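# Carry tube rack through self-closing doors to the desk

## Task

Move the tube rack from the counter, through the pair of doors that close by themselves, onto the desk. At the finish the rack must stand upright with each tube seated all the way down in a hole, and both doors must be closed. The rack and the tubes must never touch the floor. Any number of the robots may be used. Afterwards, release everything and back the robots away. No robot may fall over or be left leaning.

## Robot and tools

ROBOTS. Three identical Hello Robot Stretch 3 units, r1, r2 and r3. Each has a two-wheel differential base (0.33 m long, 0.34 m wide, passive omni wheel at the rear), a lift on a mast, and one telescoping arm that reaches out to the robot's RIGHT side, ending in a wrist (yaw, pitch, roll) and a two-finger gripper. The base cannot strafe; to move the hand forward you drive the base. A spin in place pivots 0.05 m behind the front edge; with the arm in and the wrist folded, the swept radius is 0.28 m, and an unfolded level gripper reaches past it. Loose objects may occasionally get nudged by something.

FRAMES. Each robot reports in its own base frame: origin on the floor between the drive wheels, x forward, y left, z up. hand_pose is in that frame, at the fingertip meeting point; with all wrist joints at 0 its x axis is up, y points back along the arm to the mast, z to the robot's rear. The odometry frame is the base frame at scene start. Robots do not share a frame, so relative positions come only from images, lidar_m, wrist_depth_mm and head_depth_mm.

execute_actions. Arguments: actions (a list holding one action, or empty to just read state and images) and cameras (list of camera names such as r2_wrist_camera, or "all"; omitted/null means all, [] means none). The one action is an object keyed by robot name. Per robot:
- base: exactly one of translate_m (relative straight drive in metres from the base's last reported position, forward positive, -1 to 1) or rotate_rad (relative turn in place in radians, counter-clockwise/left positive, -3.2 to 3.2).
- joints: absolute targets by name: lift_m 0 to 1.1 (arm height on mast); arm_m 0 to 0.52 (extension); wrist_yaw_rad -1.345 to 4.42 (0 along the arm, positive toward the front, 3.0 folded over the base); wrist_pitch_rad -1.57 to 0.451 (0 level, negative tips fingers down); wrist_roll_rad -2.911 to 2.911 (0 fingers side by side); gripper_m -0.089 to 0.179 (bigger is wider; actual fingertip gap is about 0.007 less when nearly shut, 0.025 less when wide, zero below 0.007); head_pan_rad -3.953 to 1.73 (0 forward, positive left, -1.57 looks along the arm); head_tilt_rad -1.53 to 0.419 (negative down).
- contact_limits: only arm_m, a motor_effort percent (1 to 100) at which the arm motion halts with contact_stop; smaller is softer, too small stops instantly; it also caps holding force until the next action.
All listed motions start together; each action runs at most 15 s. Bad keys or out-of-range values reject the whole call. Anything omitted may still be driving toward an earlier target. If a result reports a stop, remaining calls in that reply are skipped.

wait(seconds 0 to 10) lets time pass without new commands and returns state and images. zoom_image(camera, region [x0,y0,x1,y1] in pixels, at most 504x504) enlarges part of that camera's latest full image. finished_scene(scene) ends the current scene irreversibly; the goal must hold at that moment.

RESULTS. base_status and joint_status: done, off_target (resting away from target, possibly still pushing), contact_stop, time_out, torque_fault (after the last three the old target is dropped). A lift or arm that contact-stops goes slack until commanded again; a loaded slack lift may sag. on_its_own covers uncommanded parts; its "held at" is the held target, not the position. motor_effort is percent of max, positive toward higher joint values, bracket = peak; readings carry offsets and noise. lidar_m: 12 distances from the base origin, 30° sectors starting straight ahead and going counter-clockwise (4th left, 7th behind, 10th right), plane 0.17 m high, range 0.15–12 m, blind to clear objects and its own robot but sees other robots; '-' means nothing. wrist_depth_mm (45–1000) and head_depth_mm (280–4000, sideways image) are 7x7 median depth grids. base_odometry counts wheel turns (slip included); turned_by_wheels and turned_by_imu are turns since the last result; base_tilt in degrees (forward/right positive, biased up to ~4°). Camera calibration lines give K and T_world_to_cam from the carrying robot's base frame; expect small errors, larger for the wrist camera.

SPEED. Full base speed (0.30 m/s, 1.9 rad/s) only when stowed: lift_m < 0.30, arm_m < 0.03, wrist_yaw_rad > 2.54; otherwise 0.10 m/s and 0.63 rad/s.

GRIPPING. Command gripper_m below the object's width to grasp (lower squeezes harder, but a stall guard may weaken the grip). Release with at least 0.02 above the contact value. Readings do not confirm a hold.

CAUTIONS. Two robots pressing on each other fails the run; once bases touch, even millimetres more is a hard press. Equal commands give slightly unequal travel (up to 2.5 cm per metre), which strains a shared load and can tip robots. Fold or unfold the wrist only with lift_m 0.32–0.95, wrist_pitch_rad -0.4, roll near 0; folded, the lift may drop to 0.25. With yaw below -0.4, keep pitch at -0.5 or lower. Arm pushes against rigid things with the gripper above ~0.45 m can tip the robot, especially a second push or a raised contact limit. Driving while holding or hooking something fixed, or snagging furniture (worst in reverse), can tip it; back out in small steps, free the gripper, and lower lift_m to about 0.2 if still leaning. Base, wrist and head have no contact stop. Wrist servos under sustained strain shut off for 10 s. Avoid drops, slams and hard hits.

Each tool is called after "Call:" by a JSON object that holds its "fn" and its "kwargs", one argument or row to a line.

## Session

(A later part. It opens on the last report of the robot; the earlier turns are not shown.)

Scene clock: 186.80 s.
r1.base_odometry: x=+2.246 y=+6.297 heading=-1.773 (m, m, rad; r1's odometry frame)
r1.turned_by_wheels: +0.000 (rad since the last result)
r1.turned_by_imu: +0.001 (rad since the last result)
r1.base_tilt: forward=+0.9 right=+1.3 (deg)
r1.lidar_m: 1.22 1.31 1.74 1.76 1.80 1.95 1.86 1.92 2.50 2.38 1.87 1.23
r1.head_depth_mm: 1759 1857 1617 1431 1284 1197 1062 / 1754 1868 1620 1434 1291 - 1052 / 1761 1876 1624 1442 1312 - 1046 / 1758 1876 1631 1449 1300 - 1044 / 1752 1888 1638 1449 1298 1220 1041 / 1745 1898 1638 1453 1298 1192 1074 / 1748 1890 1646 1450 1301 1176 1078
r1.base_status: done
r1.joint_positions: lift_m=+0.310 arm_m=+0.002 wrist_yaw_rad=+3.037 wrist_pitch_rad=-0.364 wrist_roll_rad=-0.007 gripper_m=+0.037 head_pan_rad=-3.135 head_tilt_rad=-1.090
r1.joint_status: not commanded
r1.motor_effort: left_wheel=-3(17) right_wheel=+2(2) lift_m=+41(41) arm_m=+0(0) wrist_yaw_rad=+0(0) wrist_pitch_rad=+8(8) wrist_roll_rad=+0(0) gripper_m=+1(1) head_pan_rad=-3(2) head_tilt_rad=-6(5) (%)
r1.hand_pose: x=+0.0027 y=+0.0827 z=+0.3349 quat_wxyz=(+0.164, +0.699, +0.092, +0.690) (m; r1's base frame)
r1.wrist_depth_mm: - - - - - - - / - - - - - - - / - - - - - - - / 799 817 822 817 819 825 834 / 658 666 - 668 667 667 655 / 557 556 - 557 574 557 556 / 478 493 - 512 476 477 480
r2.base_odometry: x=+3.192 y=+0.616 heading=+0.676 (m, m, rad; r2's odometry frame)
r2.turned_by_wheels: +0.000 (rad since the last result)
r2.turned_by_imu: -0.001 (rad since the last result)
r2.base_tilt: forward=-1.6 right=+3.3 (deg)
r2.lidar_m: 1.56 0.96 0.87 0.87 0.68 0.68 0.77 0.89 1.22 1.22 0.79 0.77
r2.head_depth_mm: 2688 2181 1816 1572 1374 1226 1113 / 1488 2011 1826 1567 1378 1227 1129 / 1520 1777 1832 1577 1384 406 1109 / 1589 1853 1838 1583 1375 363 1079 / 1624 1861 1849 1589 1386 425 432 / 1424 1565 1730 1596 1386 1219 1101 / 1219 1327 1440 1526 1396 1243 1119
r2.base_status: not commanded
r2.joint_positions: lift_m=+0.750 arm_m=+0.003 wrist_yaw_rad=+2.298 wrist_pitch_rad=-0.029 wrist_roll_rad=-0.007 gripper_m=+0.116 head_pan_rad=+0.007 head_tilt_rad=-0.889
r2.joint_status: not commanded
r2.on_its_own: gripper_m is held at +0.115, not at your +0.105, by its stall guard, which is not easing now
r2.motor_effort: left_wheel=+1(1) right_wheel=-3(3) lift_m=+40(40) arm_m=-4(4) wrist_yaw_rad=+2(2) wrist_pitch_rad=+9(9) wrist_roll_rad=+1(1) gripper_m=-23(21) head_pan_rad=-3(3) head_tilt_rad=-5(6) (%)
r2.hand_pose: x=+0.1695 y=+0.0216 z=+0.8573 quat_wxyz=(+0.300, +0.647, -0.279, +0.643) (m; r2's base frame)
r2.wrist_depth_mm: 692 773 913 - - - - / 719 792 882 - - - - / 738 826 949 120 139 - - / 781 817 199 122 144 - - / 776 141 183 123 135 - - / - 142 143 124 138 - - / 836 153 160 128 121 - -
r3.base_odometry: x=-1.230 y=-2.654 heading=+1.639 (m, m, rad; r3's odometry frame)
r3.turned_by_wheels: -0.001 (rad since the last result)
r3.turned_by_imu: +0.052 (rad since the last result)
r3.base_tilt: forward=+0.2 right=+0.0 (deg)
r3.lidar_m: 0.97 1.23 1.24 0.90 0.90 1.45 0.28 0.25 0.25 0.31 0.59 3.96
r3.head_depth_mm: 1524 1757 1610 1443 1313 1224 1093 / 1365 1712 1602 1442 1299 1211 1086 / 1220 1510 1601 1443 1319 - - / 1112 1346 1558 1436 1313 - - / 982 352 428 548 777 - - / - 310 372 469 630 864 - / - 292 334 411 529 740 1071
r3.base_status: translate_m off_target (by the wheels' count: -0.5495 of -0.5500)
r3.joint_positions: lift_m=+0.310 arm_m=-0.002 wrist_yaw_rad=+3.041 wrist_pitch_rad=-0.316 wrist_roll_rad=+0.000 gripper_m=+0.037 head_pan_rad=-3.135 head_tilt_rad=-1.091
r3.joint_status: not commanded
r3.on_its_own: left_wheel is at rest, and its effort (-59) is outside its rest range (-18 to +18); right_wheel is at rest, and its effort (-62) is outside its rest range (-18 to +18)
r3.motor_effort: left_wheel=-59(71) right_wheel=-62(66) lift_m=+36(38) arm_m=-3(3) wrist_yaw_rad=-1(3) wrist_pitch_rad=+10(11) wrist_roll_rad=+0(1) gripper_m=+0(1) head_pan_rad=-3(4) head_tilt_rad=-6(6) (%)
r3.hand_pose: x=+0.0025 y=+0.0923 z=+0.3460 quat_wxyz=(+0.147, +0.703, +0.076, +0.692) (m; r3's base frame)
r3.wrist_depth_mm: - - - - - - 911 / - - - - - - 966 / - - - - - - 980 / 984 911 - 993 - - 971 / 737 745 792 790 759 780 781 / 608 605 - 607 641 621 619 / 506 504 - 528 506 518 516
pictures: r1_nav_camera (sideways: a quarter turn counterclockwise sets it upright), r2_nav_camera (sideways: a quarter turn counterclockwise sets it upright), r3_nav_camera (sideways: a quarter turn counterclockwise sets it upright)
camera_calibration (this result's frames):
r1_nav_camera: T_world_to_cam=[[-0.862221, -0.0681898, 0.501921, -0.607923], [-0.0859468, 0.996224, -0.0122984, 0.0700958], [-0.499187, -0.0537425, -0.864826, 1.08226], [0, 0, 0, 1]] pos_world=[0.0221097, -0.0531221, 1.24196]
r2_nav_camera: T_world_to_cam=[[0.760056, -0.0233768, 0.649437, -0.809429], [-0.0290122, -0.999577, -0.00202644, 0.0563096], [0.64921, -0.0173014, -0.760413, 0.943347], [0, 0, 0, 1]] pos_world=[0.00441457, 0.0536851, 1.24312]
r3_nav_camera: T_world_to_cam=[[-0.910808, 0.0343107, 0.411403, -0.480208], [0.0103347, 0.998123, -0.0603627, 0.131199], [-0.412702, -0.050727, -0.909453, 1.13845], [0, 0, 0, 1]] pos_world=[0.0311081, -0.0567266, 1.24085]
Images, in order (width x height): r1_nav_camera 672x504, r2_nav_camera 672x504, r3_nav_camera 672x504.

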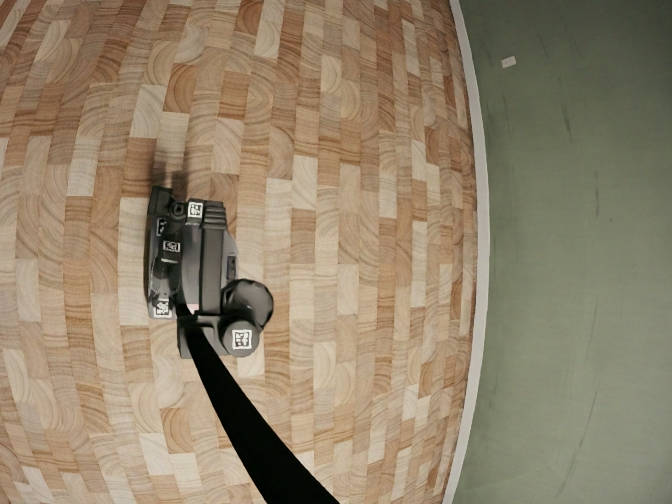

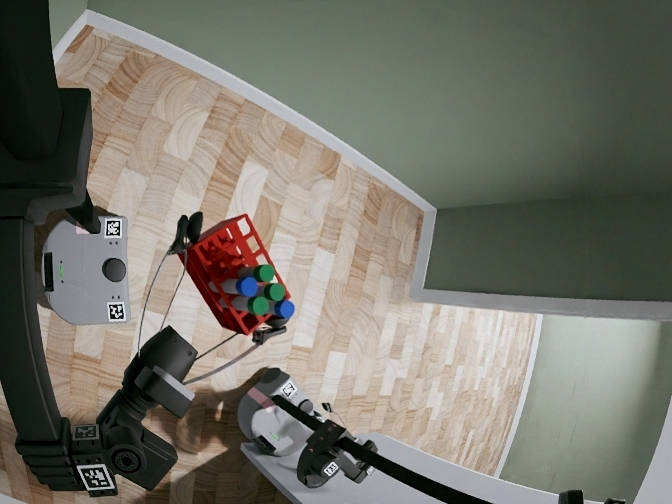

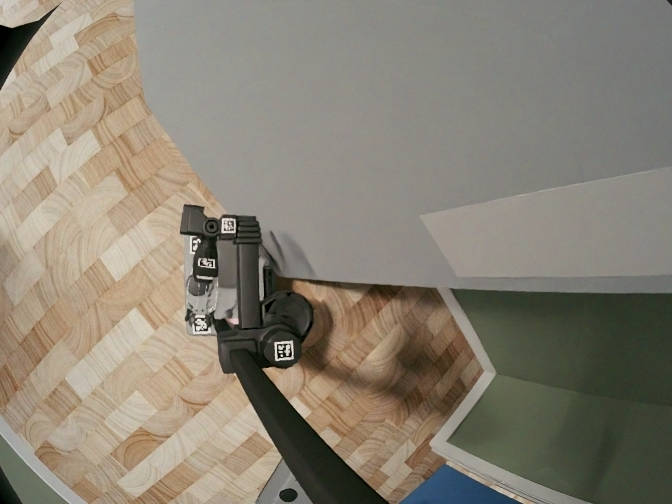

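Call:
{"fn": "execute_actions", "kwargs": {
  "actions": [
    {"r2":{"base":{"translate_m":0.78}}}
  ],
  "cameras": []
}}

Call:
{"fn": "execute_actions", "kwargs": {
  "actions": [
    {"r2":{"base":{"rotate_rad":-0.75},"joints":{"head_tilt_rad":-1.1}}}
  ],
  "cameras": ["r2_nav_camera"]
}}

Scene clock: 197.30 s.
r1.base_odometry: x=+2.246 y=+6.297 heading=-1.773 (m, m, rad; r1's odometry frame)
r1.turned_by_wheels: +0.000 (rad since the last result)
r1.turned_by_imu: -0.002 (rad since the last result)
r1.base_tilt: forward=+0.9 right=+1.4 (deg)
r1.lidar_m: 1.27 1.31 1.74 1.76 1.81 1.95 1.86 1.92 2.50 2.38 1.87 1.33
r1.head_depth_mm: 1755 1851 1613 1434 1288 1198 1066 / 1761 1872 1622 1433 1290 - 1053 / 1754 1879 1644 1432 1318 - 1039 / 1763 1879 1636 1445 1300 - 1046 / 1742 1891 1642 1446 1303 1216 1044 / 1746 1892 1635 1451 1303 1188 1070 / 1741 1898 1647 1452 1295 1179 1075
r1.base_status: not commanded
r1.joint_positions: lift_m=+0.310 arm_m=+0.002 wrist_yaw_rad=+3.037 wrist_pitch_rad=-0.364 wrist_roll_rad=-0.007 gripper_m=+0.037 head_pan_rad=-3.135 head_tilt_rad=-1.090
r1.joint_status: not commanded
r1.motor_effort: left_wheel=-3(3) right_wheel=+2(2) lift_m=+41(41) arm_m=+0(0) wrist_yaw_rad=+0(0) wrist_pitch_rad=+8(8) wrist_roll_rad=+0(0) gripper_m=+0(0) head_pan_rad=-3(2) head_tilt_rad=-6(6) (%)
r1.hand_pose: x=+0.0027 y=+0.0827 z=+0.3349 quat_wxyz=(+0.164, +0.699, +0.092, +0.690) (m; r1's base frame)
r1.wrist_depth_mm: - - - - - - - / - - - - - - - / - - - - - - - / 821 819 812 829 815 824 811 / 666 668 - 669 660 668 665 / 555 558 - 557 569 554 552 / 479 495 - 506 481 473 480
r2.base_odometry: x=+3.801 y=+1.104 heading=+0.676 (m, m, rad; r2's odometry frame)
r2.turned_by_wheels: +0.000 (rad since the last result)
r2.turned_by_imu: +0.003 (rad since the last result)
r2.base_tilt: forward=-1.6 right=+3.2 (deg)
r2.lidar_m: 0.85 0.68 0.61 0.61 0.74 1.34 1.44 1.63 0.56 0.59 1.03 0.85
r2.head_depth_mm: 737 857 1747 1564 1374 1224 1114 / 770 892 1059 1341 1378 1222 1128 / 802 934 1122 1402 1380 406 1108 / 834 982 1186 1484 1385 363 1082 / 869 1028 1261 1518 1383 425 432 / 907 1052 1203 1366 1370 1219 1101 / 854 922 1009 1114 1233 1232 1118
r2.base_status: done
r2.joint_positions: lift_m=+0.750 arm_m=+0.003 wrist_yaw_rad=+2.298 wrist_pitch_rad=-0.029 wrist_roll_rad=-0.007 gripper_m=+0.116 head_pan_rad=+0.007 head_tilt_rad=-0.889
r2.joint_status: not commanded
r2.on_its_own: gripper_m is held at +0.115, not at your +0.105, by its stall guard, which is not easing now
r2.motor_effort: left_wheel=+1(7) right_wheel=-3(1) lift_m=+40(40) arm_m=-4(4) wrist_yaw_rad=+2(2) wrist_pitch_rad=+9(9) wrist_roll_rad=+1(1) gripper_m=-22(22) head_pan_rad=-3(2) head_tilt_rad=-5(6) (%)
r2.hand_pose: x=+0.1695 y=+0.0216 z=+0.8573 quat_wxyz=(+0.300, +0.647, -0.279, +0.643) (m; r2's base frame)
r2.wrist_depth_mm: 500 558 632 728 867 796 643 / 520 584 659 722 882 806 641 / 542 588 677 119 138 819 632 / 548 590 200 122 144 819 648 / 563 142 184 123 132 777 670 / - 143 144 124 139 - 667 / 609 154 160 128 121 850 652
r3.base_odometry: x=-1.230 y=-2.654 heading=+1.639 (m, m, rad; r3's odometry frame)
r3.turned_by_wheels: +0.000 (rad since the last result)
r3.turned_by_imu: +0.003 (rad since the last result)
r3.base_tilt: forward=+0.2 right=+0.0 (deg)
r3.lidar_m: 0.97 1.22 0.59 1.53 1.57 1.45 0.28 0.25 0.25 0.31 0.59 3.99
r3.head_depth_mm: 1532 1760 1604 1443 1304 1228 1092 / 1360 1706 1600 1439 1305 1207 1087 / 1226 1508 1588 1431 1321 - - / 1114 1352 1565 1433 1316 - - / 979 353 428 547 776 - - / - 310 371 470 630 864 - / - 292 333 410 528 741 1069
r3.base_status: not commanded
r3.joint_positions: lift_m=+0.310 arm_m=-0.002 wrist_yaw_rad=+3.041 wrist_pitch_rad=-0.316 wrist_roll_rad=+0.000 gripper_m=+0.037 head_pan_rad=-3.135 head_tilt_rad=-1.091
r3.joint_status: not commanded
r3.on_its_own: left_wheel is at rest, and its effort (-59) is outside its rest range (-18 to +18); right_wheel is at rest, and its effort (-62) is outside its rest range (-18 to +18)
r3.motor_effort: left_wheel=-59(58) right_wheel=-62(62) lift_m=+37(36) arm_m=-2(2) wrist_yaw_rad=-1(1) wrist_pitch_rad=+10(10) wrist_roll_rad=+0(0) gripper_m=+1(0) head_pan_rad=-3(2) head_tilt_rad=-6(6) (%)
r3.hand_pose: x=+0.0025 y=+0.0923 z=+0.3460 quat_wxyz=(+0.147, +0.703, +0.076, +0.692) (m; r3's base frame)
r3.wrist_depth_mm: - - - - - - 915 / - - - - - - 953 / - - - - - - - / 979 989 - - 650 761 978 / 755 763 797 761 575 538 781 / 603 602 - 606 588 597 632 / 507 516 - 524 512 508 520
pictures: none
No camera images: the call's "cameras" was empty. Leave "cameras" out to get every camera's image.

Scene clock: 199.43 s.
r1.base_odometry: x=+2.246 y=+6.297 heading=-1.773 (m, m, rad; r1's odometry frame)
r1.turned_by_wheels: +0.000 (rad since the last result)
r1.turned_by_imu: +0.000 (rad since the last result)
r1.base_tilt: forward=+1.0 right=+1.3 (deg)
r1.lidar_m: 1.27 1.31 1.74 1.76 1.81 1.95 1.86 1.92 2.50 2.38 1.87 1.33
r1.head_depth_mm: 1758 1854 1623 1432 1286 1194 1063 / 1767 1866 1632 1435 1290 - 1053 / 1754 1875 1635 1440 1309 - 1043 / 1755 1880 1635 1441 1309 - 1047 / 1745 1890 1641 1446 1301 1215 1044 / 1739 1878 1637 1451 1300 1191 1074 / 1747 1893 1643 1457 1305 1182 1074
r1.base_status: not commanded
r1.joint_positions: lift_m=+0.310 arm_m=+0.002 wrist_yaw_rad=+3.037 wrist_pitch_rad=-0.364 wrist_roll_rad=-0.007 gripper_m=+0.037 head_pan_rad=-3.135 head_tilt_rad=-1.090
r1.joint_status: not commanded
r1.motor_effort: left_wheel=-3(4) right_wheel=+2(2) lift_m=+41(41) arm_m=+0(0) wrist_yaw_rad=-1(0) wrist_pitch_rad=+8(8) wrist_roll_rad=+0(0) gripper_m=+0(0) head_pan_rad=-2(1) head_tilt_rad=-6(6) (%)
r1.hand_pose: x=+0.0027 y=+0.0827 z=+0.3349 quat_wxyz=(+0.164, +0.699, +0.092, +0.690) (m; r1's base frame)
r1.wrist_depth_mm: - - - - - - - / - - - - - - - / - - - - - - - / 816 829 841 827 832 824 834 / 664 664 - 657 668 674 663 / 559 551 - 558 572 558 556 / 478 489 - 506 483 480 483
r2.base_odometry: x=+3.801 y=+1.104 heading=-0.074 (m, m, rad; r2's odometry frame)
r2.turned_by_wheels: -0.750 (rad since the last result)
r2.turned_by_imu: -0.758 (rad since the last result)
r2.base_tilt: forward=-1.6 right=+3.3 (deg)
r2.lidar_m: 3.98 0.85 0.79 0.62 0.61 0.66 0.98 1.35 1.54 1.49 0.56 0.93
r2.head_depth_mm: 1877 1565 1501 1381 1274 1201 - / 1890 1689 1518 1394 1275 - 1077 / 1908 1695 1526 1403 437 1196 - / 1907 1708 1540 1399 397 1184 - / 1919 1705 1541 1402 424 1174 - / 1920 1710 1528 1410 1296 1194 1121 / 1933 1073 1198 1396 1292 1196 1111
r2.base_status: done
r2.joint_positions: lift_m=+0.750 arm_m=+0.003 wrist_yaw_rad=+2.298 wrist_pitch_rad=-0.029 wrist_roll_rad=-0.007 gripper_m=+0.116 head_pan_rad=+0.007 head_tilt_rad=-1.086
r2.joint_status: all done
r2.on_its_own: gripper_m is held at +0.115, not at your +0.105, by its stall guard, which is not easing now
r2.motor_effort: left_wheel=+2(3) right_wheel=-4(8) lift_m=+39(40) arm_m=-4(4) wrist_yaw_rad=+2(2) wrist_pitch_rad=+9(9) wrist_roll_rad=+1(1) gripper_m=-22(22) head_pan_rad=-3(2) head_tilt_rad=-7(21) (%)
r2.hand_pose: x=+0.1695 y=+0.0216 z=+0.8573 quat_wxyz=(+0.300, +0.647, -0.279, +0.643) (m; r2's base frame)
r2.wrist_depth_mm: 650 845 944 856 - - - / 644 863 939 841 - - - / 671 878 961 119 139 - - / 684 839 200 121 144 - - / 682 141 183 123 132 - - / - 142 144 124 139 - - / 732 153 159 127 121 - -
r3.base_odometry: x=-1.230 y=-2.654 heading=+1.639 (m, m, rad; r3's odometry frame)
r3.turned_by_wheels: +0.000 (rad since the last result)
r3.turned_by_imu: +0.001 (rad since the last result)
r3.base_tilt: forward=+0.2 right=+0.0 (deg)
r3.lidar_m: 0.97 1.23 0.59 1.53 1.57 1.45 0.28 0.25 0.25 0.31 0.60 4.00
r3.head_depth_mm: 1524 1758 1602 1437 1312 1230 1092 / 1365 1704 1607 1440 1301 1209 1091 / 1223 1511 1599 1430 1320 - - / 1112 1346 1558 1430 1317 - - / 982 353 428 548 777 - - / - 310 372 469 629 863 - / - 292 334 410 528 739 1070
r3.base_status: not commanded
r3.joint_positions: lift_m=+0.310 arm_m=-0.002 wrist_yaw_rad=+3.041 wrist_pitch_rad=-0.316 wrist_roll_rad=+0.000 gripper_m=+0.037 head_pan_rad=-3.135 head_tilt_rad=-1.091
r3.joint_status: not commanded
r3.on_its_own: left_wheel is at rest, and its effort (-58) is outside its rest range (-18 to +18); right_wheel is at rest, and its effort (-63) is outside its rest range (-18 to +18)
r3.motor_effort: left_wheel=-58(58) right_wheel=-63(63) lift_m=+36(36) arm_m=-3(2) wrist_yaw_rad=-2(1) wrist_pitch_rad=+10(10) wrist_roll_rad=+0(1) gripper_m=+0(0) head_pan_rad=-3(2) head_tilt_rad=-6(6) (%)
r3.hand_pose: x=+0.0025 y=+0.0923 z=+0.3460 quat_wxyz=(+0.147, +0.703, +0.076, +0.692) (m; r3's base frame)
r3.wrist_depth_mm: - - - - - - 892 / - - - - - - 947 / - - - - - - 985 / 966 - 981 - 690 663 959 / 760 769 794 787 622 679 756 / 604 617 - 617 641 623 606 / 506 508 - 524 507 514 506
pictures: r2_nav_camera (sideways: a quarter turn counterclockwise sets it upright)
camera_calibration (this result's frames):
r2_nav_camera: T_world_to_cam=[[0.872693, -0.0226392, 0.487745, -0.599464], [-0.0287702, -0.999573, 0.00508056, 0.047056], [0.487421, -0.0184663, -0.872972, 1.09066], [0, 0, 0, 1]] pos_world=[-0.00711103, 0.053605, 1.24426]
Images, in order (width x height): r2_nav_camera 672x504.

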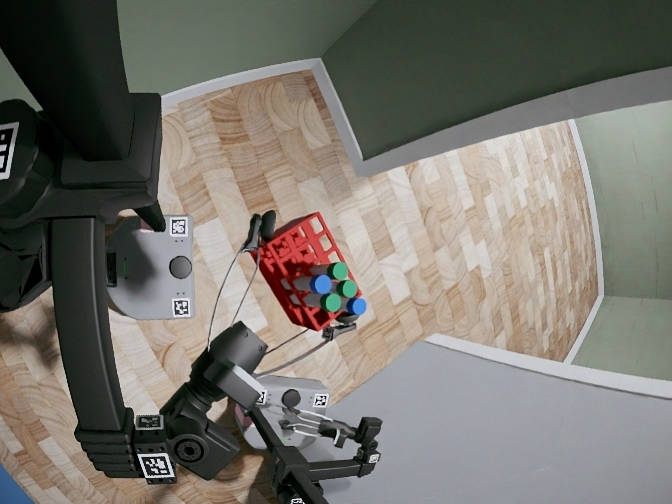

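Call:
{"fn": "execute_actions", "kwargs": {
  "actions": [
    {"r2":{"base":{"rotate_rad":0.1}}}
  ],
  "cameras": []
}}

Call:
{"fn": "execute_actions", "kwargs": {
  "actions": [
    {"r2":{"base":{"translate_m":0.75}}}
  ],
  "cameras": ["r2_nav_camera"]
}}

Call:
{"fn": "execute_actions", "kwargs": {
  "actions": [
    {"r2":{"base":{"rotate_rad":0.3},"joints":{"head_tilt_rad":-0.7,"head_pan_rad":0.5}}}
  ],
  "cameras": []
}}

Call:
{"fn": "execute_actions", "kwargs": {
  "actions": [
    {"r2":{"base":{"translate_m":0.7}}}
  ],
  "cameras": ["r2_nav_camera"]
}}

Scene clock: 201.47 s.
r1.base_odometry: x=+2.246 y=+6.297 heading=-1.773 (m, m, rad; r1's odometry frame)
r1.turned_by_wheels: +0.000 (rad since the last result)
r1.turned_by_imu: +0.000 (rad since the last result)
r1.base_tilt: forward=+0.9 right=+1.3 (deg)
r1.lidar_m: 1.27 1.30 1.74 1.76 1.81 1.95 1.86 1.91 2.50 2.38 1.87 1.33
r1.head_depth_mm: 1768 1862 1617 1429 1288 1193 1065 / 1769 1863 1628 1437 1288 - 1052 / 1759 1865 1626 1436 1313 - 1041 / 1761 1880 1626 1441 1302 - 1043 / 1740 1875 1639 1447 1300 1217 1046 / 1741 1877 1637 1450 1299 1190 1073 / 1742 1892 1648 1448 1306 1179 1077
r1.base_status: not commanded
r1.joint_positions: lift_m=+0.310 arm_m=+0.002 wrist_yaw_rad=+3.037 wrist_pitch_rad=-0.364 wrist_roll_rad=-0.007 gripper_m=+0.037 head_pan_rad=-3.135 head_tilt_rad=-1.090
r1.joint_status: not commanded
r1.motor_effort: left_wheel=-3(4) right_wheel=+2(2) lift_m=+41(41) arm_m=+0(0) wrist_yaw_rad=+0(0) wrist_pitch_rad=+8(8) wrist_roll_rad=+0(0) gripper_m=+1(0) head_pan_rad=-2(3) head_tilt_rad=-5(6) (%)
r1.hand_pose: x=+0.0027 y=+0.0827 z=+0.3349 quat_wxyz=(+0.164, +0.699, +0.092, +0.690) (m; r1's base frame)
r1.wrist_depth_mm: - - - - - - - / - - - - - - - / - - - - - - - / 818 817 814 816 824 820 842 / 668 665 - 668 682 655 655 / 555 555 - 556 577 547 563 / 478 493 - 510 479 476 482
r2.base_odometry: x=+3.801 y=+1.104 heading=+0.026 (m, m, rad; r2's odometry frame)
r2.turned_by_wheels: +0.100 (rad since the last result)
r2.turned_by_imu: +0.101 (rad since the last result)
r2.base_tilt: forward=-1.6 right=+3.3 (deg)
r2.lidar_m: 4.10 0.85 0.73 0.62 0.61 0.69 1.13 1.35 1.62 0.57 0.56 0.97
r2.head_depth_mm: 1880 1685 1520 1382 1272 1200 - / 1896 1693 1523 1394 1273 - 1078 / 1909 1697 1533 1409 436 1196 - / 1914 1695 1539 1397 396 1188 - / 1919 1710 1540 1404 424 1175 - / 1926 1660 1312 1406 1289 1187 1122 / 831 974 1230 1413 1293 1196 1112
r2.base_status: done
r2.joint_positions: lift_m=+0.750 arm_m=+0.003 wrist_yaw_rad=+2.298 wrist_pitch_rad=-0.029 wrist_roll_rad=-0.007 gripper_m=+0.116 head_pan_rad=+0.007 head_tilt_rad=-1.086
r2.joint_status: not commanded
r2.on_its_own: gripper_m is held at +0.115, not at your +0.105, by its stall guard, which is not easing now
r2.motor_effort: left_wheel=-3(6) right_wheel=+4(7) lift_m=+40(40) arm_m=-4(4) wrist_yaw_rad=+2(2) wrist_pitch_rad=+9(9) wrist_roll_rad=+0(1) gripper_m=-23(22) head_pan_rad=-2(3) head_tilt_rad=-6(6) (%)
r2.hand_pose: x=+0.1695 y=+0.0216 z=+0.8573 quat_wxyz=(+0.300, +0.647, -0.279, +0.643) (m; r2's base frame)
r2.wrist_depth_mm: 597 785 976 853 830 - - / 607 769 - 889 822 - - / 631 808 - 118 138 - - / 645 782 200 122 144 - - / 630 141 184 123 132 - - / - 142 143 124 140 - - / 689 154 159 128 122 - -
r3.base_odometry: x=-1.230 y=-2.654 heading=+1.639 (m, m, rad; r3's odometry frame)
r3.turned_by_wheels: +0.000 (rad since the last result)
r3.turned_by_imu: +0.001 (rad since the last result)
r3.base_tilt: forward=+0.2 right=+0.0 (deg)
r3.lidar_m: 0.97 1.22 0.59 1.53 1.57 1.45 0.28 0.25 0.25 0.31 0.60 3.99
r3.head_depth_mm: 1527 1766 1611 1443 1306 1230 1095 / 1358 1704 1598 1438 1305 1209 1088 / 1227 1508 1598 1435 1315 - - / 1115 1347 1563 1433 1323 - - / 983 353 429 548 780 - - / - 310 372 469 629 863 - / - 292 334 410 529 738 1069
r3.base_status: not commanded
r3.joint_positions: lift_m=+0.310 arm_m=-0.002 wrist_yaw_rad=+3.041 wrist_pitch_rad=-0.316 wrist_roll_rad=+0.000 gripper_m=+0.037 head_pan_rad=-3.135 head_tilt_rad=-1.091
r3.joint_status: not commanded
r3.on_its_own: left_wheel is at rest, and its effort (-59) is outside its rest range (-18 to +18); right_wheel is at rest, and its effort (-63) is outside its rest range (-18 to +18)
r3.motor_effort: left_wheel=-59(58) right_wheel=-63(63) lift_m=+36(36) arm_m=-2(3) wrist_yaw_rad=-1(2) wrist_pitch_rad=+10(10) wrist_roll_rad=+1(0) gripper_m=+0(1) head_pan_rad=-2(3) head_tilt_rad=-6(6) (%)
r3.hand_pose: x=+0.0025 y=+0.0923 z=+0.3460 quat_wxyz=(+0.147, +0.703, +0.076, +0.692) (m; r3's base frame)
r3.wrist_depth_mm: - - - - - - 904 / - - - - - - 945 / - - - - - - 1000 / - 993 - - 669 679 944 / 750 749 794 807 608 710 779 / 609 605 - 612 615 618 635 / 508 508 - 526 515 510 510
pictures: none
No camera images: the call's "cameras" was empty. Leave "cameras" out to get every camera's image.

Scene clock: 210.47 s.
r1.base_odometry: x=+2.246 y=+6.297 heading=-1.773 (m, m, rad; r1's odometry frame)
r1.turned_by_wheels: +0.000 (rad since the last result)
r1.turned_by_imu: -0.002 (rad since the last result)
r1.base_tilt: forward=+0.8 right=+1.3 (deg)
r1.lidar_m: 1.27 1.31 1.74 1.76 1.81 1.96 1.86 1.91 2.50 2.38 1.87 1.33
r1.head_depth_mm: 1758 1861 1609 1436 1291 1198 1063 / 1757 1864 1622 1438 1290 - 1051 / 1756 1888 1622 1438 1314 - 1040 / 1740 1883 1629 1443 1301 - 1041 / 1745 1880 1630 1446 1295 1215 1045 / 1745 1891 1643 1445 1302 1194 1072 / 1740 1889 1648 1454 1295 1179 1073
r1.base_status: not commanded
r1.joint_positions: lift_m=+0.310 arm_m=+0.002 wrist_yaw_rad=+3.037 wrist_pitch_rad=-0.364 wrist_roll_rad=-0.007 gripper_m=+0.037 head_pan_rad=-3.135 head_tilt_rad=-1.090
r1.joint_status: not commanded
r1.motor_effort: left_wheel=-3(3) right_wheel=+2(2) lift_m=+41(41) arm_m=+0(0) wrist_yaw_rad=-1(1) wrist_pitch_rad=+8(8) wrist_roll_rad=+1(1) gripper_m=+1(0) head_pan_rad=-2(2) head_tilt_rad=-5(6) (%)
r1.hand_pose: x=+0.0027 y=+0.0827 z=+0.3349 quat_wxyz=(+0.164, +0.699, +0.092, +0.690) (m; r1's base frame)
r1.wrist_depth_mm: - - - - - - - / - - - - - - - / - - - - - - - / 814 839 808 814 833 813 832 / 656 666 - 669 674 654 662 / 555 560 - 549 567 558 554 / 475 495 - 512 480 478 478
r2.base_odometry: x=+4.550 y=+1.124 heading=+0.026 (m, m, rad; r2's odometry frame)
r2.turned_by_wheels: +0.000 (rad since the last result)
r2.turned_by_imu: +0.003 (rad since the last result)
r2.base_tilt: forward=-1.6 right=+3.2 (deg)
r2.lidar_m: 3.39 3.37 0.31 0.30 0.84 0.95 1.57 0.79 0.66 0.62 0.62 2.55
r2.head_depth_mm: 1879 1675 1520 1379 1271 1201 - / 1887 1692 1529 1390 1275 - 1075 / 1899 1700 1535 1398 437 1192 - / 1913 1712 1536 1393 397 1183 - / 1908 1718 1545 1403 424 1175 - / 1921 1719 1550 1410 1296 1165 1122 / 1931 1721 1556 1409 1298 875 1109
r2.base_status: done
r2.joint_positions: lift_m=+0.750 arm_m=+0.003 wrist_yaw_rad=+2.298 wrist_pitch_rad=-0.029 wrist_roll_rad=-0.007 gripper_m=+0.116 head_pan_rad=+0.007 head_tilt_rad=-1.087
r2.joint_status: not commanded
r2.on_its_own: gripper_m is held at +0.115, not at your +0.105, by its stall guard, which is not easing now
r2.motor_effort: left_wheel=-3(4) right_wheel=+3(9) lift_m=+40(40) arm_m=-4(4) wrist_yaw_rad=+2(2) wrist_pitch_rad=+9(9) wrist_roll_rad=+1(1) gripper_m=-23(22) head_pan_rad=-2(3) head_tilt_rad=-7(8) (%)
r2.hand_pose: x=+0.1695 y=+0.0216 z=+0.8573 quat_wxyz=(+0.300, +0.647, -0.279, +0.643) (m; r2's base frame)
r2.wrist_depth_mm: 303 - - - - - - / 298 - - - - - - / 301 - - 119 138 - - / 308 374 201 122 144 - - / 309 141 182 122 133 - - / - 143 144 124 138 - - / 331 153 160 128 121 - -
r3.base_odometry: x=-1.230 y=-2.654 heading=+1.639 (m, m, rad; r3's odometry frame)
r3.turned_by_wheels: +0.000 (rad since the last result)
r3.turned_by_imu: +0.003 (rad since the last result)
r3.base_tilt: forward=+0.2 right=+0.0 (deg)
r3.lidar_m: 0.75 1.22 1.24 1.53 1.57 1.45 0.28 0.25 0.25 0.31 0.60 0.67
r3.head_depth_mm: 1521 1767 1610 1446 1305 1228 1093 / 1358 1712 1605 1436 1310 1208 1089 / 1229 1510 1599 1440 1323 - - / 1116 1353 1569 1436 1318 - - / 980 353 428 547 780 - - / - 310 372 469 630 865 - / - 292 334 411 528 743 1069
r3.base_status: not commanded
r3.joint_positions: lift_m=+0.310 arm_m=-0.002 wrist_yaw_rad=+3.041 wrist_pitch_rad=-0.316 wrist_roll_rad=+0.000 gripper_m=+0.037 head_pan_rad=-3.135 head_tilt_rad=-1.091
r3.joint_status: not commanded
r3.on_its_own: left_wheel is at rest, and its effort (-58) is outside its rest range (-18 to +18); right_wheel is at rest, and its effort (-63) is outside its rest range (-18 to +18)
r3.motor_effort: left_wheel=-58(58) right_wheel=-63(63) lift_m=+36(36) arm_m=-2(2) wrist_yaw_rad=-1(1) wrist_pitch_rad=+10(10) wrist_roll_rad=+0(0) gripper_m=+0(0) head_pan_rad=-2(2) head_tilt_rad=-6(6) (%)
r3.hand_pose: x=+0.0025 y=+0.0923 z=+0.3460 quat_wxyz=(+0.147, +0.703, +0.076, +0.692) (m; r3's base frame)
r3.wrist_depth_mm: - - - - - - 919 / - - - - - - 952 / - - - - - - 999 / 969 998 - - - - 962 / 753 752 806 808 765 768 780 / 605 599 - 607 645 623 623 / 510 509 - 532 514 522 517
pictures: r2_nav_camera (sideways: a quarter turn counterclockwise sets it upright)
camera_calibration (this result's frames):
r2_nav_camera: T_world_to_cam=[[0.872756, -0.0226529, 0.487631, -0.599316], [-0.0287857, -0.999573, 0.00508521, 0.04705], [0.487308, -0.018475, -0.873035, 1.09075], [0, 0, 0, 1]] pos_world=[-0.00711766, 0.0536052, 1.24427]
Images, in order (width x height): r2_nav_camera 672x504.

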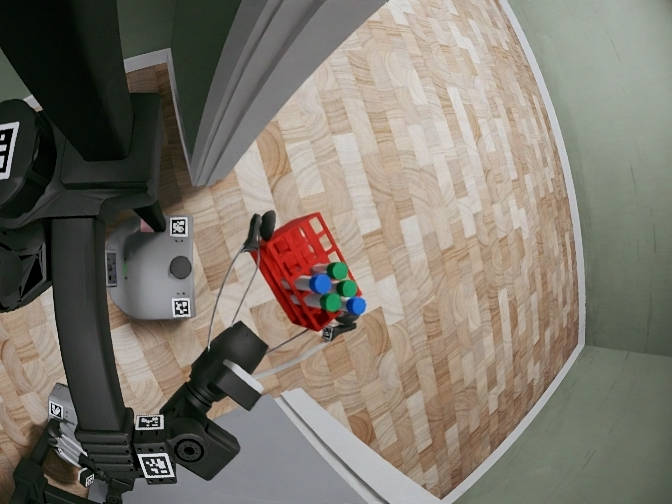

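Scene clock: 211.87 s.
r1.base_odometry: x=+2.246 y=+6.297 heading=-1.773 (m, m, rad; r1's odometry frame)
r1.turned_by_wheels: +0.000 (rad since the last result)
r1.turned_by_imu: +0.000 (rad since the last result)
r1.base_tilt: forward=+0.9 right=+1.3 (deg)
r1.lidar_m: 1.27 1.30 1.74 1.76 1.81 1.95 1.87 1.92 2.50 2.38 1.87 1.33
r1.head_depth_mm: 1770 1866 1620 1428 1284 1201 1062 / 1756 1846 1625 1441 1290 - 1053 / 1752 1858 1624 1441 1305 - 1045 / 1757 1876 1627 1447 1298 - 1042 / 1756 1889 1636 1447 1300 1222 1045 / 1745 1888 1634 1452 1299 1188 1076 / 1741 1909 1645 1460 1302 1176 1077
r1.base_status: not commanded
r1.joint_positions: lift_m=+0.310 arm_m=+0.002 wrist_yaw_rad=+3.037 wrist_pitch_rad=-0.364 wrist_roll_rad=-0.007 gripper_m=+0.037 head_pan_rad=-3.135 head_tilt_rad=-1.090
r1.joint_status: not commanded
r1.motor_effort: left_wheel=-3(3) right_wheel=+2(2) lift_m=+41(41) arm_m=+0(0) wrist_yaw_rad=+0(1) wrist_pitch_rad=+8(8) wrist_roll_rad=+1(0) gripper_m=+0(0) head_pan_rad=-2(2) head_tilt_rad=-6(5) (%)
r1.hand_pose: x=+0.0027 y=+0.0827 z=+0.3349 quat_wxyz=(+0.164, +0.699, +0.092, +0.690) (m; r1's base frame)
r1.wrist_depth_mm: - - - - - - - / - - - - - - - / - - - - - - - / 821 820 816 819 819 818 823 / 664 660 - 669 659 674 661 / 553 555 - 555 572 552 560 / 481 497 - 508 474 477 479
r2.base_odometry: x=+4.550 y=+1.124 heading=+0.326 (m, m, rad; r2's odometry frame)
r2.turned_by_wheels: +0.300 (rad since the last result)
r2.turned_by_imu: +0.303 (rad since the last result)
r2.base_tilt: forward=-1.6 right=+3.2 (deg)
r2.lidar_m: 3.37 0.38 0.30 0.56 0.87 1.18 2.08 0.66 0.65 0.62 0.67 3.15
r2.head_depth_mm: 2971 3109 2318 1858 1542 1319 372 / 3113 3145 2337 1863 1548 1320 345 / 3272 3160 2342 1868 1548 1327 406 / 3456 3194 2365 1873 1548 1327 1157 / 3614 3188 2366 1881 1551 1276 868 / 3002 2996 2281 432 470 536 662 / 2345 306 326 348 394 468 903
r2.base_status: done
r2.joint_positions: lift_m=+0.750 arm_m=+0.003 wrist_yaw_rad=+2.298 wrist_pitch_rad=-0.029 wrist_roll_rad=-0.007 gripper_m=+0.116 head_pan_rad=+0.493 head_tilt_rad=-0.705
r2.joint_status: all done
r2.on_its_own: gripper_m is held at +0.115, not at your +0.105, by its stall guard, which is not easing now
r2.motor_effort: left_wheel=-3(6) right_wheel=+4(7) lift_m=+40(40) arm_m=-4(4) wrist_yaw_rad=+1(2) wrist_pitch_rad=+9(9) wrist_roll_rad=+1(1) gripper_m=-22(22) head_pan_rad=+3(29) head_tilt_rad=+2(26) (%)
r2.hand_pose: x=+0.1695 y=+0.0216 z=+0.8573 quat_wxyz=(+0.300, +0.647, -0.279, +0.643) (m; r2's base frame)
r2.wrist_depth_mm: 287 292 - - - - - / 336 304 - - - - - / 391 313 - 119 138 - - / 438 312 197 122 145 - - / 531 141 183 123 132 - - / - 143 144 124 139 - - / 600 153 160 127 121 - -
r3.base_odometry: x=-1.230 y=-2.654 heading=+1.639 (m, m, rad; r3's odometry frame)
r3.turned_by_wheels: +0.000 (rad since the last result)
r3.turned_by_imu: +0.000 (rad since the last result)
r3.base_tilt: forward=+0.2 right=+0.0 (deg)
r3.lidar_m: 0.71 1.23 1.24 1.53 1.56 1.45 0.28 0.25 0.25 0.31 0.60 0.67
r3.head_depth_mm: 1540 1756 1612 1447 1310 1220 1096 / 1367 1709 1597 1444 1301 1207 1082 / 1230 1517 1600 1428 1321 - - / 1118 1341 1558 1436 1319 - - / 978 353 428 548 778 - - / - 310 372 469 628 862 - / - 292 334 410 528 740 1064
r3.base_status: not commanded
r3.joint_positions: lift_m=+0.310 arm_m=-0.002 wrist_yaw_rad=+3.041 wrist_pitch_rad=-0.316 wrist_roll_rad=+0.000 gripper_m=+0.037 head_pan_rad=-3.135 head_tilt_rad=-1.091
r3.joint_status: not commanded
r3.on_its_own: left_wheel is at rest, and its effort (-57) is outside its rest range (-18 to +18); right_wheel is at rest, and its effort (-62) is outside its rest range (-18 to +18)
r3.motor_effort: left_wheel=-57(60) right_wheel=-62(63) lift_m=+36(36) arm_m=-2(2) wrist_yaw_rad=-1(1) wrist_pitch_rad=+10(10) wrist_roll_rad=+1(0) gripper_m=+0(1) head_pan_rad=-2(3) head_tilt_rad=-6(6) (%)
r3.hand_pose: x=+0.0025 y=+0.0923 z=+0.3460 quat_wxyz=(+0.147, +0.703, +0.076, +0.692) (m; r3's base frame)
r3.wrist_depth_mm: - - - - - - 922 / - - - - - - 926 / - - - - - - 971 / 999 993 993 - - - 976 / 757 753 807 796 759 769 776 / 605 602 - 616 638 616 615 / 512 506 - 527 505 509 518
pictures: none
No camera images: the call's "cameras" was empty. Leave "cameras" out to get every camera's image.

Scene clock: 220.37 s.
r1.base_odometry: x=+2.246 y=+6.297 heading=-1.773 (m, m, rad; r1's odometry frame)
r1.turned_by_wheels: +0.000 (rad since the last result)
r1.turned_by_imu: -0.002 (rad since the last result)
r1.base_tilt: forward=+1.0 right=+1.4 (deg)
r1.lidar_m: 1.27 1.31 1.74 1.76 1.81 1.96 1.86 1.91 2.50 2.39 1.87 1.33
r1.head_depth_mm: 1765 1854 1631 1433 1288 1199 1064 / 1763 1855 1628 1436 1289 - 1051 / 1757 1884 1626 1445 1308 - 1040 / 1752 1886 1633 1442 1306 - 1044 / 1737 1881 1633 1446 1297 1215 1050 / 1739 1884 1631 1440 1302 1191 1074 / 1745 1901 1646 1459 1301 1181 1071
r1.base_status: not commanded
r1.joint_positions: lift_m=+0.310 arm_m=+0.002 wrist_yaw_rad=+3.037 wrist_pitch_rad=-0.364 wrist_roll_rad=-0.007 gripper_m=+0.037 head_pan_rad=-3.135 head_tilt_rad=-1.090
r1.joint_status: not commanded
r1.motor_effort: left_wheel=-3(3) right_wheel=+2(2) lift_m=+41(41) arm_m=+0(0) wrist_yaw_rad=+0(1) wrist_pitch_rad=+8(8) wrist_roll_rad=+1(0) gripper_m=+0(0) head_pan_rad=-2(2) head_tilt_rad=-6(6) (%)
r1.hand_pose: x=+0.0027 y=+0.0827 z=+0.3349 quat_wxyz=(+0.164, +0.699, +0.092, +0.690) (m; r1's base frame)
r1.wrist_depth_mm: - - - - - - - / - - - - - - - / - - - - - - - / 813 826 835 825 823 825 833 / 651 674 - 654 658 656 654 / 562 554 - 555 574 552 554 / 483 488 - 501 478 481 477
r2.base_odometry: x=+5.214 y=+1.348 heading=+0.326 (m, m, rad; r2's odometry frame)
r2.turned_by_wheels: +0.000 (rad since the last result)
r2.turned_by_imu: +0.003 (rad since the last result)
r2.base_tilt: forward=-1.6 right=+3.3 (deg)
r2.lidar_m: 2.70 2.80 2.57 1.75 0.62 0.50 1.44 0.87 0.78 1.64 2.34 2.81
r2.head_depth_mm: 2367 2610 2328 1856 1540 1317 372 / 2474 2749 2351 1855 1546 1320 338 / 2606 2863 2344 1877 1550 1326 406 / 2743 3016 2354 1870 1561 1330 1158 / 2922 3122 2368 1878 1554 1327 1159 / 3074 3201 2369 1889 1559 1327 1167 / 2868 3039 2390 1871 1562 1335 1167
r2.base_status: done
r2.joint_positions: lift_m=+0.750 arm_m=+0.003 wrist_yaw_rad=+2.298 wrist_pitch_rad=-0.029 wrist_roll_rad=-0.007 gripper_m=+0.116 head_pan_rad=+0.493 head_tilt_rad=-0.705
r2.joint_status: not commanded
r2.on_its_own: gripper_m is held at +0.115, not at your +0.105, by its stall guard, which is not easing now
r2.motor_effort: left_wheel=-3(6) right_wheel=+3(8) lift_m=+40(39) arm_m=-4(4) wrist_yaw_rad=+2(2) wrist_pitch_rad=+9(9) wrist_roll_rad=+1(1) gripper_m=-22(23) head_pan_rad=+3(3) head_tilt_rad=+2(3) (%)
r2.hand_pose: x=+0.1695 y=+0.0216 z=+0.8573 quat_wxyz=(+0.300, +0.647, -0.279, +0.643) (m; r2's base frame)
r2.wrist_depth_mm: - - - - - - - / - - - - - - - / - - - 119 138 - - / - - 200 122 144 - - / - 141 183 123 132 - - / - 143 144 124 139 - - / - 153 159 127 121 - -
r3.base_odometry: x=-1.230 y=-2.654 heading=+1.639 (m, m, rad; r3's odometry frame)
r3.turned_by_wheels: +0.000 (rad since the last result)
r3.turned_by_imu: +0.002 (rad since the last result)
r3.base_tilt: forward=+0.1 right=+0.0 (deg)
r3.lidar_m: 0.97 1.23 1.24 1.52 1.57 1.45 0.28 0.25 0.25 0.31 0.60 1.30
r3.head_depth_mm: 1528 1757 1594 1447 1308 1226 1093 / 1358 1703 1604 1436 1301 1209 1087 / 1226 1521 1599 1426 1318 - - / 1110 1346 1558 1432 1323 - - / 985 353 428 546 779 - - / - 310 372 469 629 866 - / - 292 334 411 528 740 1065
r3.base_status: not commanded
r3.joint_positions: lift_m=+0.310 arm_m=-0.002 wrist_yaw_rad=+3.041 wrist_pitch_rad=-0.316 wrist_roll_rad=+0.000 gripper_m=+0.037 head_pan_rad=-3.135 head_tilt_rad=-1.091
r3.joint_status: not commanded
r3.on_its_own: left_wheel is at rest, and its effort (-59) is outside its rest range (-18 to +18); right_wheel is at rest, and its effort (-62) is outside its rest range (-18 to +18)
r3.motor_effort: left_wheel=-59(59) right_wheel=-62(62) lift_m=+35(36) arm_m=-3(2) wrist_yaw_rad=-1(1) wrist_pitch_rad=+10(10) wrist_roll_rad=+0(0) gripper_m=+0(0) head_pan_rad=-3(2) head_tilt_rad=-6(6) (%)
r3.hand_pose: x=+0.0025 y=+0.0923 z=+0.3460 quat_wxyz=(+0.147, +0.703, +0.076, +0.692) (m; r3's base frame)
r3.wrist_depth_mm: - - - - - - 932 / - - - - - - 943 / - - - - - - - / 991 996 997 - - - 975 / 752 755 812 798 764 759 775 / 609 604 - 608 635 610 629 / 510 506 - 529 508 511 514
pictures: r2_nav_camera (sideways: a quarter turn counterclockwise sets it upright)
camera_calibration (this result's frames):
r2_nav_camera: T_world_to_cam=[[0.566734, 0.271789, 0.777781, -0.975511], [0.441971, -0.896988, -0.0085992, 0.0619948], [0.695323, 0.34863, -0.628476, 0.771466], [0, 0, 0, 1]] pos_world=[-0.0109636, 0.0517854, 1.24412]
Images, in order (width x height): r2_nav_camera 672x504.

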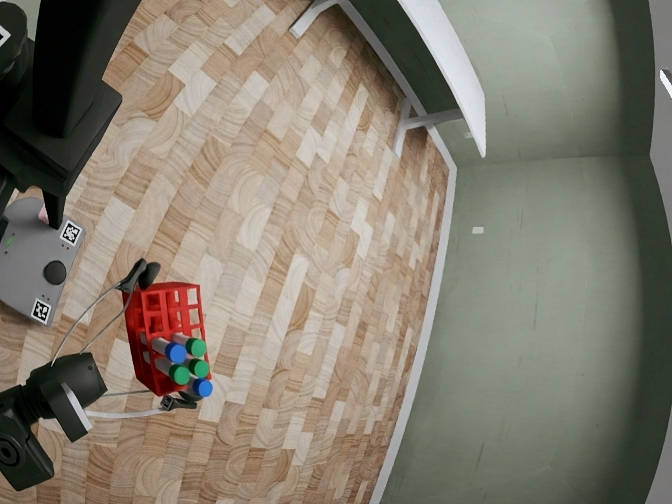

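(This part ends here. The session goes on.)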